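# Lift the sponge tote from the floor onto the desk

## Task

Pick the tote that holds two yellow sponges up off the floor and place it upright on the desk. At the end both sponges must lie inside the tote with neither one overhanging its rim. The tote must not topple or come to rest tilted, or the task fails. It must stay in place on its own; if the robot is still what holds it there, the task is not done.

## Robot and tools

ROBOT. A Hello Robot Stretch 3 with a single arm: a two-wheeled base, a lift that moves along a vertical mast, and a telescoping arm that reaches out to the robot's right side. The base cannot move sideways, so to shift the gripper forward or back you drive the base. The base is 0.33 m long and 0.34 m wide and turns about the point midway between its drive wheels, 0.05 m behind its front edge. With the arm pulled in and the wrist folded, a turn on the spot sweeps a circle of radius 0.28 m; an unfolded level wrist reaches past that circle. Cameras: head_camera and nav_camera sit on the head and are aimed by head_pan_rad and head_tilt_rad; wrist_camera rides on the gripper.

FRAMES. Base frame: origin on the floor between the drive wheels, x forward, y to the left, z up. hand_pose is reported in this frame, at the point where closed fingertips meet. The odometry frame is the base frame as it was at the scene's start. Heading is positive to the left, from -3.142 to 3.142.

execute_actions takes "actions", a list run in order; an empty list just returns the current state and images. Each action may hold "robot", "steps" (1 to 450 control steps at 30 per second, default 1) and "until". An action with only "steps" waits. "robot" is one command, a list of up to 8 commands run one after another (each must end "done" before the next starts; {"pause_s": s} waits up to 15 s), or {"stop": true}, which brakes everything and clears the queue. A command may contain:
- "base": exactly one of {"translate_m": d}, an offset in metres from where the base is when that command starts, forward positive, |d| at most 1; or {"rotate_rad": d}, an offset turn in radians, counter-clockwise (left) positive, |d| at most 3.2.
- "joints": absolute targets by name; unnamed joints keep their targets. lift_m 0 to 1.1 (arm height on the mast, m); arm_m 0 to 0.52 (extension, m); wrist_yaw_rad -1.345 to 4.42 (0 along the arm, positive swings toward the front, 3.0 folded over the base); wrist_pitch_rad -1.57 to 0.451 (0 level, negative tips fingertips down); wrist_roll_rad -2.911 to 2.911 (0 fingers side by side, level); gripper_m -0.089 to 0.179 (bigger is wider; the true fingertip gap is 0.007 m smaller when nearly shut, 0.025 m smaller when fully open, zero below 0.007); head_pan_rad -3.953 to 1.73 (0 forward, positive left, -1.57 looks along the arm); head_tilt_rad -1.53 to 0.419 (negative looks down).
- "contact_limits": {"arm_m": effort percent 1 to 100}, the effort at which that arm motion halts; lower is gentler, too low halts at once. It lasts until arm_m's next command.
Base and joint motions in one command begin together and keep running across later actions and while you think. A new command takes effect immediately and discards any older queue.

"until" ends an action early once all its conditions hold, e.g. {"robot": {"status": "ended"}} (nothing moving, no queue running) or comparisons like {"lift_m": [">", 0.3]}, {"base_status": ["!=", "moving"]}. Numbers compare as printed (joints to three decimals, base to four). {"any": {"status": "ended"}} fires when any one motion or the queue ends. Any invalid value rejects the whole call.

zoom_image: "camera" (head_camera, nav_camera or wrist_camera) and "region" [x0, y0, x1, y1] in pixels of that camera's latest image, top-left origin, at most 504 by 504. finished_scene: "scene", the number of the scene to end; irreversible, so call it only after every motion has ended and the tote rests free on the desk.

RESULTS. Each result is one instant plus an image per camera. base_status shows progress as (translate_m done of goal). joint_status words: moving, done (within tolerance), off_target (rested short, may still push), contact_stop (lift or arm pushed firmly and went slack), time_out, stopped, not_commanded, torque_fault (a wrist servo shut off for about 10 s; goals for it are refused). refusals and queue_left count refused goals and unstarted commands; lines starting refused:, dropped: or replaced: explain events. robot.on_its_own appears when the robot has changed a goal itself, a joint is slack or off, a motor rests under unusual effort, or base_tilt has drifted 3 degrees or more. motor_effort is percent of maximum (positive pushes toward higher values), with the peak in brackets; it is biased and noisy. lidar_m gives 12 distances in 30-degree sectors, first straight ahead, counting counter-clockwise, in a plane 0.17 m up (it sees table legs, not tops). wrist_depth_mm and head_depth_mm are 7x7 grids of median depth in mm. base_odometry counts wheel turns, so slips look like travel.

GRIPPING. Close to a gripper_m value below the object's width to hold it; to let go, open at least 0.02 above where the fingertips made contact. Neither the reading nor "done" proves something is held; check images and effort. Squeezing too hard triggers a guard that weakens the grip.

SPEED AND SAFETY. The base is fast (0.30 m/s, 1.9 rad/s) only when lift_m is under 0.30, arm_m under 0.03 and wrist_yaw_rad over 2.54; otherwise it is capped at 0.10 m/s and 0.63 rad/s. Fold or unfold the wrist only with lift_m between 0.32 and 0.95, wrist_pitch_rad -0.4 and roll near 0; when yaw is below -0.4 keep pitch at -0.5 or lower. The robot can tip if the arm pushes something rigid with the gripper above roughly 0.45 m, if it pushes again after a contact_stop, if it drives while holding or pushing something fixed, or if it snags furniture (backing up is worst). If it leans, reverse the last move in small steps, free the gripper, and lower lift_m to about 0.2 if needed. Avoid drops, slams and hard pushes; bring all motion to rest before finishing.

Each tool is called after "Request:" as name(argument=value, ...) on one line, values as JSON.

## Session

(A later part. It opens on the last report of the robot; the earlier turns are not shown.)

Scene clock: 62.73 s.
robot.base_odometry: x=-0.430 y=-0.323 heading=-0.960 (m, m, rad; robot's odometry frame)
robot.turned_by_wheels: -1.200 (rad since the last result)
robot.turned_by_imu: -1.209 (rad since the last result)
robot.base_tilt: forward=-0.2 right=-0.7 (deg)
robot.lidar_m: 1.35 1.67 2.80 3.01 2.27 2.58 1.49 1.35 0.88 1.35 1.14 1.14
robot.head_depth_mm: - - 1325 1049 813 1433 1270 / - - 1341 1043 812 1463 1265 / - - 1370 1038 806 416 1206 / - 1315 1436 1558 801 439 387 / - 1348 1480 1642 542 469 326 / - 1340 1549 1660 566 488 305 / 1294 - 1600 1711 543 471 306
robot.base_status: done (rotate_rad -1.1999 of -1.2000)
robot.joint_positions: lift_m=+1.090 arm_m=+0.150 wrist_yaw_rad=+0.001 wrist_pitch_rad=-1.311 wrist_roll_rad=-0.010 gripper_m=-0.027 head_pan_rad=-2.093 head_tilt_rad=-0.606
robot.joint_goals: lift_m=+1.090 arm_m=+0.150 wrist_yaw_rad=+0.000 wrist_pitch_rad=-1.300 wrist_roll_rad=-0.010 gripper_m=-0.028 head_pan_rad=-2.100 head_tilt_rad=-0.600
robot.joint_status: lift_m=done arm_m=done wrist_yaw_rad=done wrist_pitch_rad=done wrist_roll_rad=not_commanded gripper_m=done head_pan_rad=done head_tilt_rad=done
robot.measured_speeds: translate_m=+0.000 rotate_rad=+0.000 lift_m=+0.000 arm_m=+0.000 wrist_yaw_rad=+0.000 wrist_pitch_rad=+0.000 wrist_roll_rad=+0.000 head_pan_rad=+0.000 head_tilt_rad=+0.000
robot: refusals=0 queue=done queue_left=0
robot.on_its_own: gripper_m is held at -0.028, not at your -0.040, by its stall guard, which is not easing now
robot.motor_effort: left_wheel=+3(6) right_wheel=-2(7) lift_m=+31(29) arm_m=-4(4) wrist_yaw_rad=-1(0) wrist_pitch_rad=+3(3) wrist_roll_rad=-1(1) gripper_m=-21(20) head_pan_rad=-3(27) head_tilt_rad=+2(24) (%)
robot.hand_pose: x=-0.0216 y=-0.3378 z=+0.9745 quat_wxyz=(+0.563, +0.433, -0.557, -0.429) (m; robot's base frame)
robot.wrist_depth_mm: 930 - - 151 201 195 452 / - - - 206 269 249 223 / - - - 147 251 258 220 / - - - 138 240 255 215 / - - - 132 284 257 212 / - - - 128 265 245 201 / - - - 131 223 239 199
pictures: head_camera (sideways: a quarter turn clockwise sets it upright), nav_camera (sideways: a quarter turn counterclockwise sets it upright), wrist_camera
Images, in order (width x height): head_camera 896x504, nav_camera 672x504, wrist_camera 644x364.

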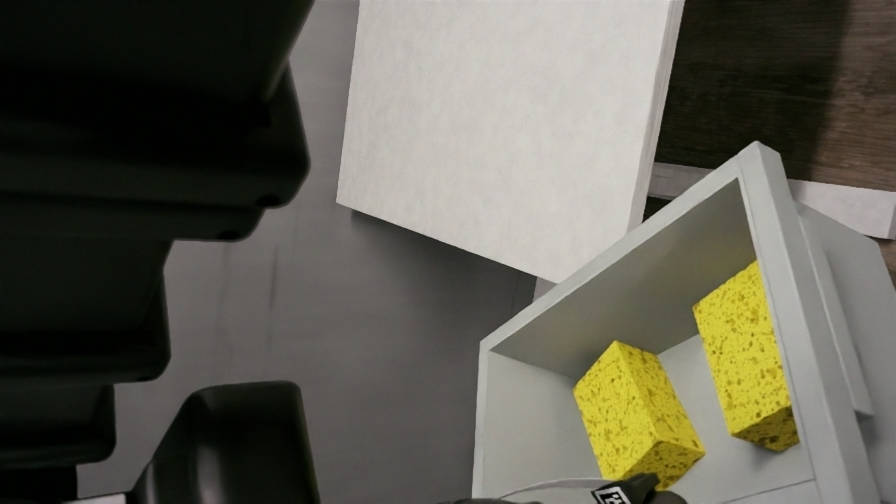

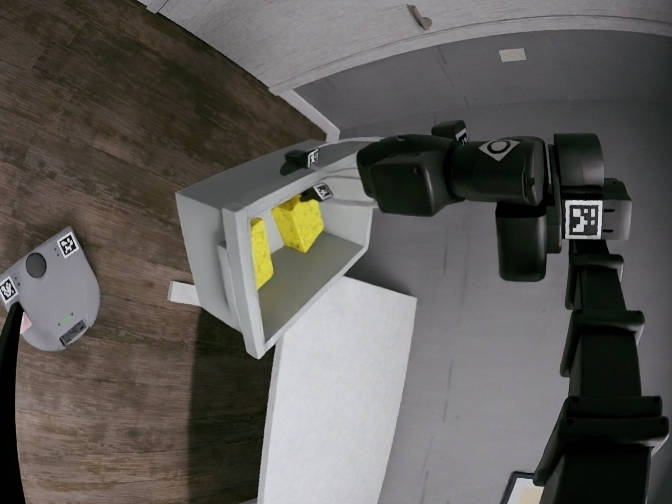

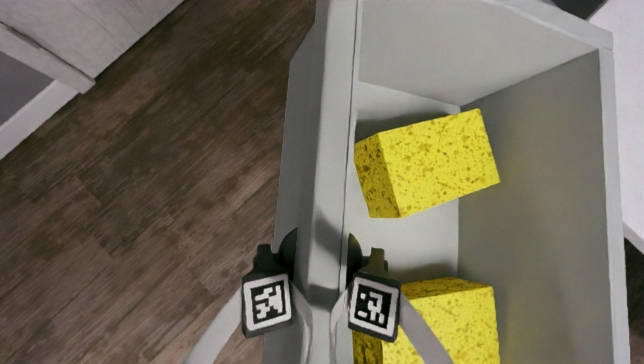

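Request:
execute_actions(actions=[{"robot":[{"base":{"rotate_rad":-0.61},"joints":{"head_pan_rad":-1.7,"head_tilt_rad":-0.8}},{"base":{"translate_m":-0.4}},{"joints":{"arm_m":0.51}}],"steps":450,"until":{"robot":{"status":"ended"}}}])

Scene clock: 75.53 s.
robot.base_odometry: x=-0.430 y=+0.077 heading=-1.570 (m, m, rad; robot's odometry frame)
robot.turned_by_wheels: -0.610 (rad since the last result)
robot.turned_by_imu: -0.613 (rad since the last result)
robot.base_tilt: forward=-0.2 right=-0.7 (deg)
robot.lidar_m: 1.54 1.72 1.91 2.85 2.71 1.88 2.20 1.15 1.29 1.29 0.91 1.55
robot.head_depth_mm: 1117 1238 1022 822 1486 1344 1171 / 1127 1225 1016 818 1484 1329 1170 / 1115 1216 674 813 1481 1330 1161 / 1127 837 635 806 1464 1323 1163 / 1129 779 618 804 1464 1320 1162 / 1130 1229 956 802 1459 1314 1155 / 1129 1225 981 796 1399 1297 1153
robot.base_status: done (translate_m -0.4000 of -0.4000)
robot.joint_positions: lift_m=+1.090 arm_m=+0.510 wrist_yaw_rad=+0.001 wrist_pitch_rad=-1.311 wrist_roll_rad=-0.010 gripper_m=-0.027 head_pan_rad=-1.707 head_tilt_rad=-0.790
robot.joint_goals: lift_m=+1.090 arm_m=+0.510 wrist_yaw_rad=+0.000 wrist_pitch_rad=-1.300 wrist_roll_rad=-0.010 gripper_m=-0.028 head_pan_rad=-1.700 head_tilt_rad=-0.800
robot.joint_status: lift_m=done arm_m=done wrist_yaw_rad=done wrist_pitch_rad=done wrist_roll_rad=not_commanded gripper_m=done head_pan_rad=done head_tilt_rad=done
robot.measured_speeds: translate_m=+0.000 rotate_rad=+0.000 lift_m=+0.000 arm_m=+0.000 wrist_yaw_rad=+0.000 wrist_pitch_rad=+0.000 wrist_roll_rad=+0.000 head_pan_rad=+0.000 head_tilt_rad=+0.000
robot: refusals=0 queue=done queue_left=0
robot.on_its_own: gripper_m is held at -0.028, not at your -0.040, by its stall guard, which is not easing now
robot.motor_effort: left_wheel=+3(7) right_wheel=-1(5) lift_m=+30(30) arm_m=+4(4) wrist_yaw_rad=-1(1) wrist_pitch_rad=+3(3) wrist_roll_rad=+0(1) gripper_m=-20(20) head_pan_rad=+3(22) head_tilt_rad=-4(18) (%)
robot.hand_pose: x=-0.0216 y=-0.6972 z=+0.9745 quat_wxyz=(+0.563, +0.433, -0.557, -0.429) (m; robot's base frame)
robot.wrist_depth_mm: 443 444 444 206 202 195 443 / 437 435 437 205 270 248 225 / 426 427 426 146 252 259 220 / 423 422 421 137 239 253 216 / 414 416 417 133 284 258 212 / 405 404 406 128 263 245 202 / 403 399 399 131 223 239 198
pictures: head_camera (sideways: a quarter turn clockwise sets it upright), nav_camera (sideways: a quarter turn counterclockwise sets it upright), wrist_camera
Images, in order (width x height): head_camera 896x504, nav_camera 672x504, wrist_camera 644x364.

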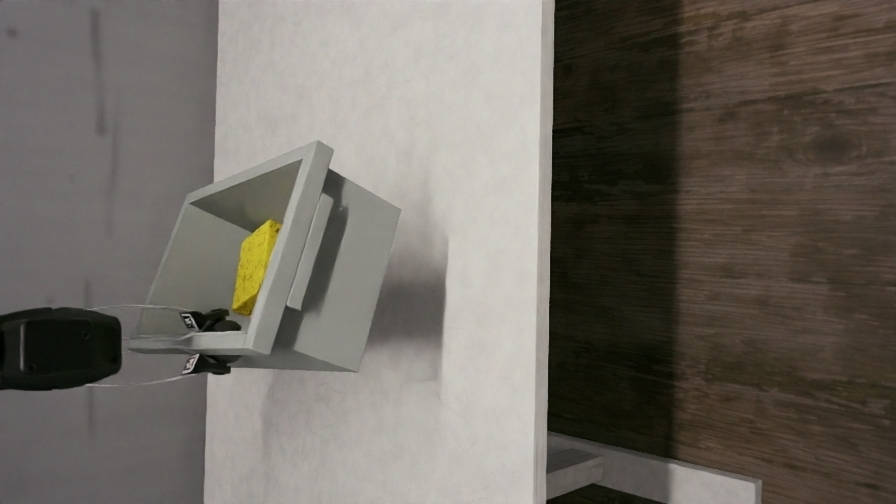

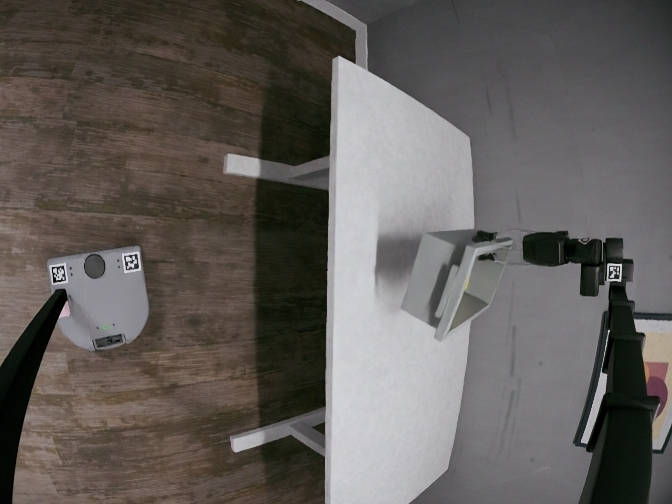

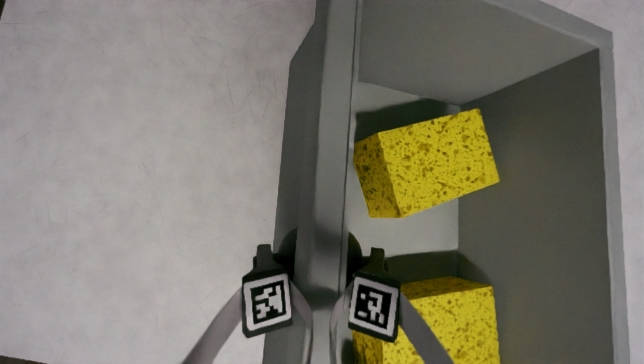

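Request:
execute_actions(actions=[{"robot":[{"joints":{"lift_m":1.0}},{"joints":{"lift_m":0.965}},{"joints":{"lift_m":0.93}}],"steps":450,"until":{"robot":{"status":"ended"}}}])

Scene clock: 80.93 s.
robot.base_odometry: x=-0.430 y=+0.077 heading=-1.570 (m, m, rad; robot's odometry frame)
robot.turned_by_wheels: +0.000 (rad since the last result)
robot.turned_by_imu: +0.001 (rad since the last result)
robot.base_tilt: forward=-0.2 right=-0.7 (deg)
robot.lidar_m: 1.53 1.72 1.91 2.85 2.70 1.88 2.19 1.15 1.29 1.28 0.91 1.56
robot.head_depth_mm: 1118 1234 1117 - - 1309 1177 / 1116 1229 - 771 1487 1328 1175 / 1101 - 843 765 1477 1331 1164 / - 1233 907 746 1472 1323 1160 / - - 900 760 1465 1318 1158 / 1127 1236 987 802 1463 1321 1154 / 1128 1226 984 795 1394 1299 1156
robot.base_status: done (translate_m -0.4000 of -0.4000)
robot.joint_positions: lift_m=+0.930 arm_m=+0.510 wrist_yaw_rad=+0.001 wrist_pitch_rad=-1.306 wrist_roll_rad=-0.010 gripper_m=-0.027 head_pan_rad=-1.707 head_tilt_rad=-0.790
robot.joint_goals: lift_m=+0.930 arm_m=+0.510 wrist_yaw_rad=+0.000 wrist_pitch_rad=-1.300 wrist_roll_rad=-0.010 gripper_m=-0.028 head_pan_rad=-1.700 head_tilt_rad=-0.800
robot.joint_status: lift_m=done arm_m=done wrist_yaw_rad=done wrist_pitch_rad=done wrist_roll_rad=not_commanded gripper_m=done head_pan_rad=done head_tilt_rad=done
robot.measured_speeds: translate_m=+0.000 rotate_rad=+0.000 lift_m=+0.000 arm_m=+0.000 wrist_yaw_rad=+0.000 wrist_pitch_rad=+0.000 wrist_roll_rad=+0.000 head_pan_rad=+0.000 head_tilt_rad=+0.000
robot: refusals=0 queue=done queue_left=0
robot.on_its_own: gripper_m is held at -0.028, not at your -0.040, by its stall guard, which is not easing now
robot.motor_effort: left_wheel=+4(4) right_wheel=-4(3) lift_m=+20(29) arm_m=+4(4) wrist_yaw_rad=+0(1) wrist_pitch_rad=+1(4) wrist_roll_rad=+0(1) gripper_m=-19(21) head_pan_rad=+3(3) head_tilt_rad=-4(4) (%)
robot.hand_pose: x=-0.0216 y=-0.6983 z=+0.8153 quat_wxyz=(+0.565, +0.432, -0.558, -0.428) (m; robot's base frame)
robot.wrist_depth_mm: 278 276 276 200 212 216 195 / 271 273 273 260 265 223 204 / 264 267 269 255 217 216 205 / 263 262 261 250 246 251 207 / 256 255 256 129 248 253 207 / 252 251 253 127 243 208 205 / 248 247 247 236 238 200 201
pictures: head_camera (sideways: a quarter turn clockwise sets it upright), nav_camera (sideways: a quarter turn counterclockwise sets it upright), wrist_camera
Images, in order (width x height): head_camera 896x504, nav_camera 672x504, wrist_camera 644x364.

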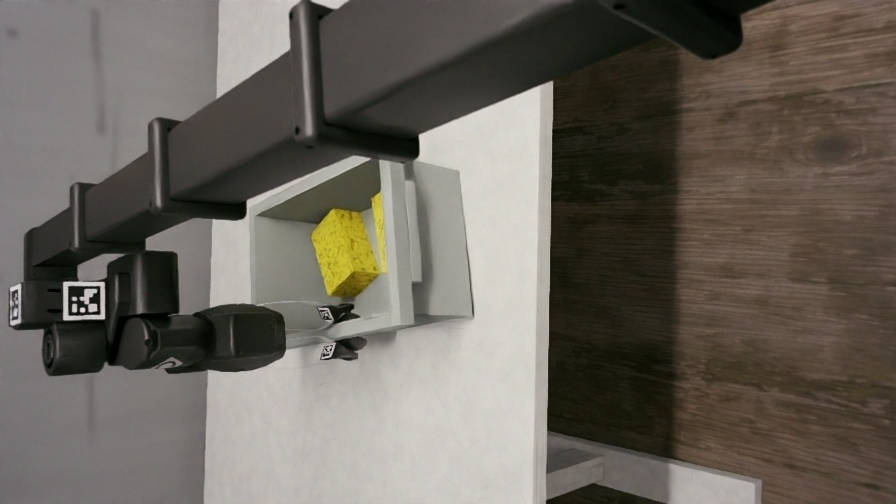

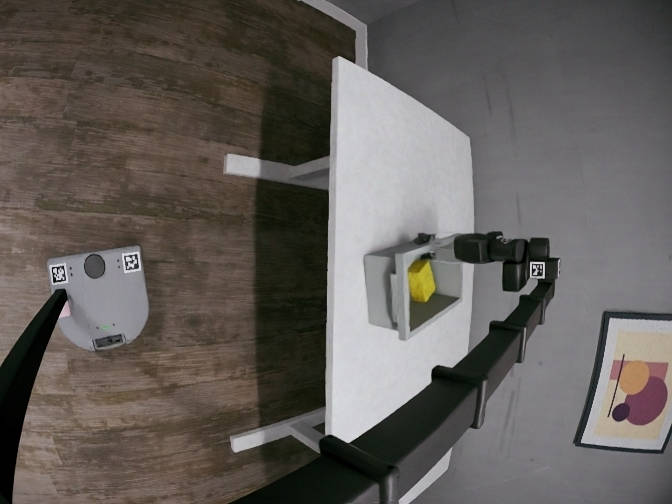

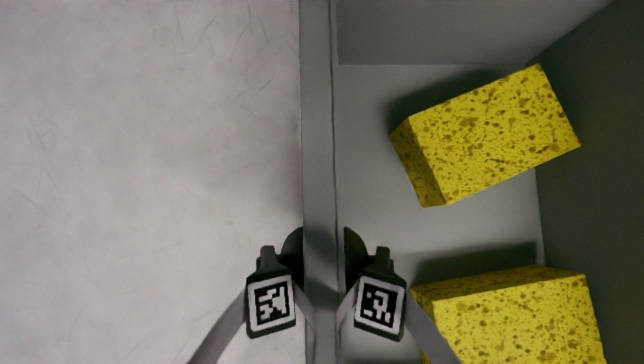

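Request:
execute_actions(actions=[{"robot":[{"joints":{"lift_m":0.923}},{"joints":{"gripper_m":0.08}},{"joints":{"lift_m":1.03}}],"steps":450,"until":{"robot":{"status":"ended"}}}])

Scene clock: 86.03 s.
robot.base_odometry: x=-0.430 y=+0.077 heading=-1.570 (m, m, rad; robot's odometry frame)
robot.turned_by_wheels: +0.000 (rad since the last result)
robot.turned_by_imu: +0.000 (rad since the last result)
robot.base_tilt: forward=-0.2 right=-0.7 (deg)
robot.lidar_m: 1.53 1.72 1.91 2.85 2.71 1.88 2.19 1.15 1.29 1.28 0.91 1.56
robot.head_depth_mm: - 1233 1022 820 1487 1343 1173 / - 1226 1014 816 1484 1333 1171 / 1136 1228 1007 812 1478 1331 1166 / 1140 1228 887 747 1482 1325 1164 / - 1250 884 743 1463 1319 1168 / 1114 1230 914 777 1462 1312 1154 / 1125 1227 986 796 1404 1297 1148
robot.base_status: done (translate_m -0.4000 of -0.4000)
robot.joint_positions: lift_m=+1.030 arm_m=+0.510 wrist_yaw_rad=+0.001 wrist_pitch_rad=-1.305 wrist_roll_rad=-0.012 gripper_m=+0.080 head_pan_rad=-1.707 head_tilt_rad=-0.790
robot.joint_goals: lift_m=+1.030 arm_m=+0.510 wrist_yaw_rad=+0.000 wrist_pitch_rad=-1.300 wrist_roll_rad=-0.012 gripper_m=+0.080 head_pan_rad=-1.700 head_tilt_rad=-0.800
robot.joint_status: lift_m=done arm_m=done wrist_yaw_rad=done wrist_pitch_rad=done wrist_roll_rad=not_commanded gripper_m=done head_pan_rad=done head_tilt_rad=done
robot.measured_speeds: translate_m=+0.000 rotate_rad=+0.000 lift_m=+0.000 arm_m=+0.000 wrist_yaw_rad=+0.000 wrist_pitch_rad=+0.000 wrist_roll_rad=+0.000 head_pan_rad=+0.000 head_tilt_rad=+0.000
robot: refusals=0 queue=done queue_left=0
robot.motor_effort: left_wheel=+3(4) right_wheel=-2(5) lift_m=+27(30) arm_m=+4(4) wrist_yaw_rad=+0(0) wrist_pitch_rad=+1(1) wrist_roll_rad=+0(0) gripper_m=+0(82) head_pan_rad=+3(3) head_tilt_rad=-4(4) (%)
robot.hand_pose: x=-0.0216 y=-0.6987 z=+0.9150 quat_wxyz=(+0.565, +0.432, -0.558, -0.427) (m; robot's base frame)
robot.wrist_depth_mm: 381 384 384 389 385 389 390 / 376 377 269 279 268 379 378 / 367 376 348 365 322 369 371 / 362 362 339 318 317 363 364 / 355 356 350 352 352 358 357 / 348 348 331 346 302 350 352 / 343 345 294 337 310 346 349
pictures: head_camera (sideways: a quarter turn clockwise sets it upright), nav_camera (sideways: a quarter turn counterclockwise sets it upright), wrist_camera
Images, in order (width x height): head_camera 896x504, nav_camera 672x504, wrist_camera 644x364.

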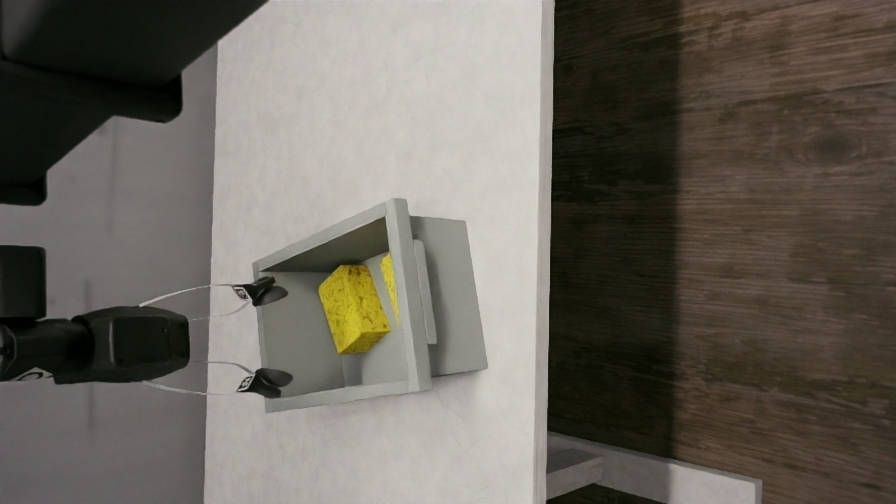

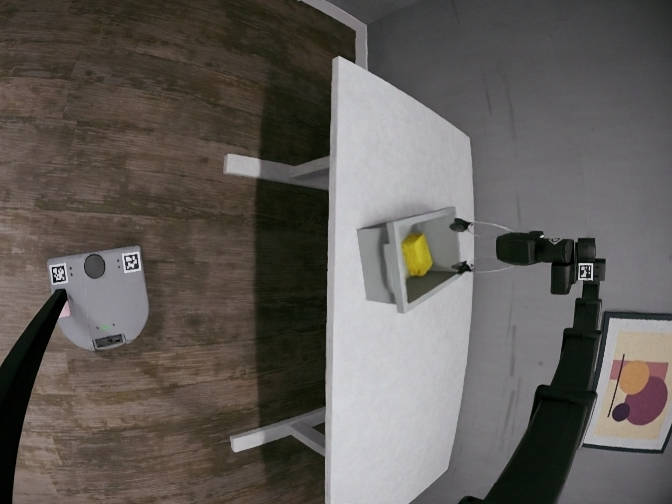

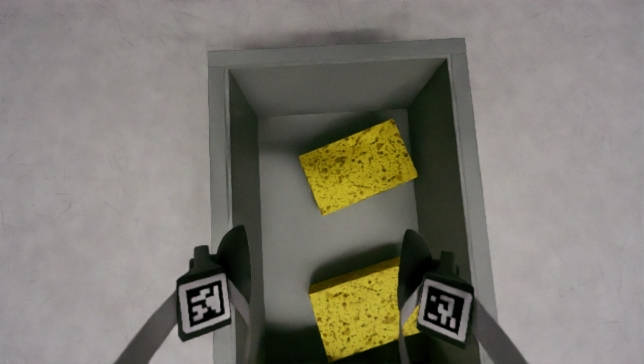

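The tote shifted sideways (a push, or the lip caught), but it is upright on the desk.

Request:
finished_scene(scene=1)

The scene is finished: the task was done.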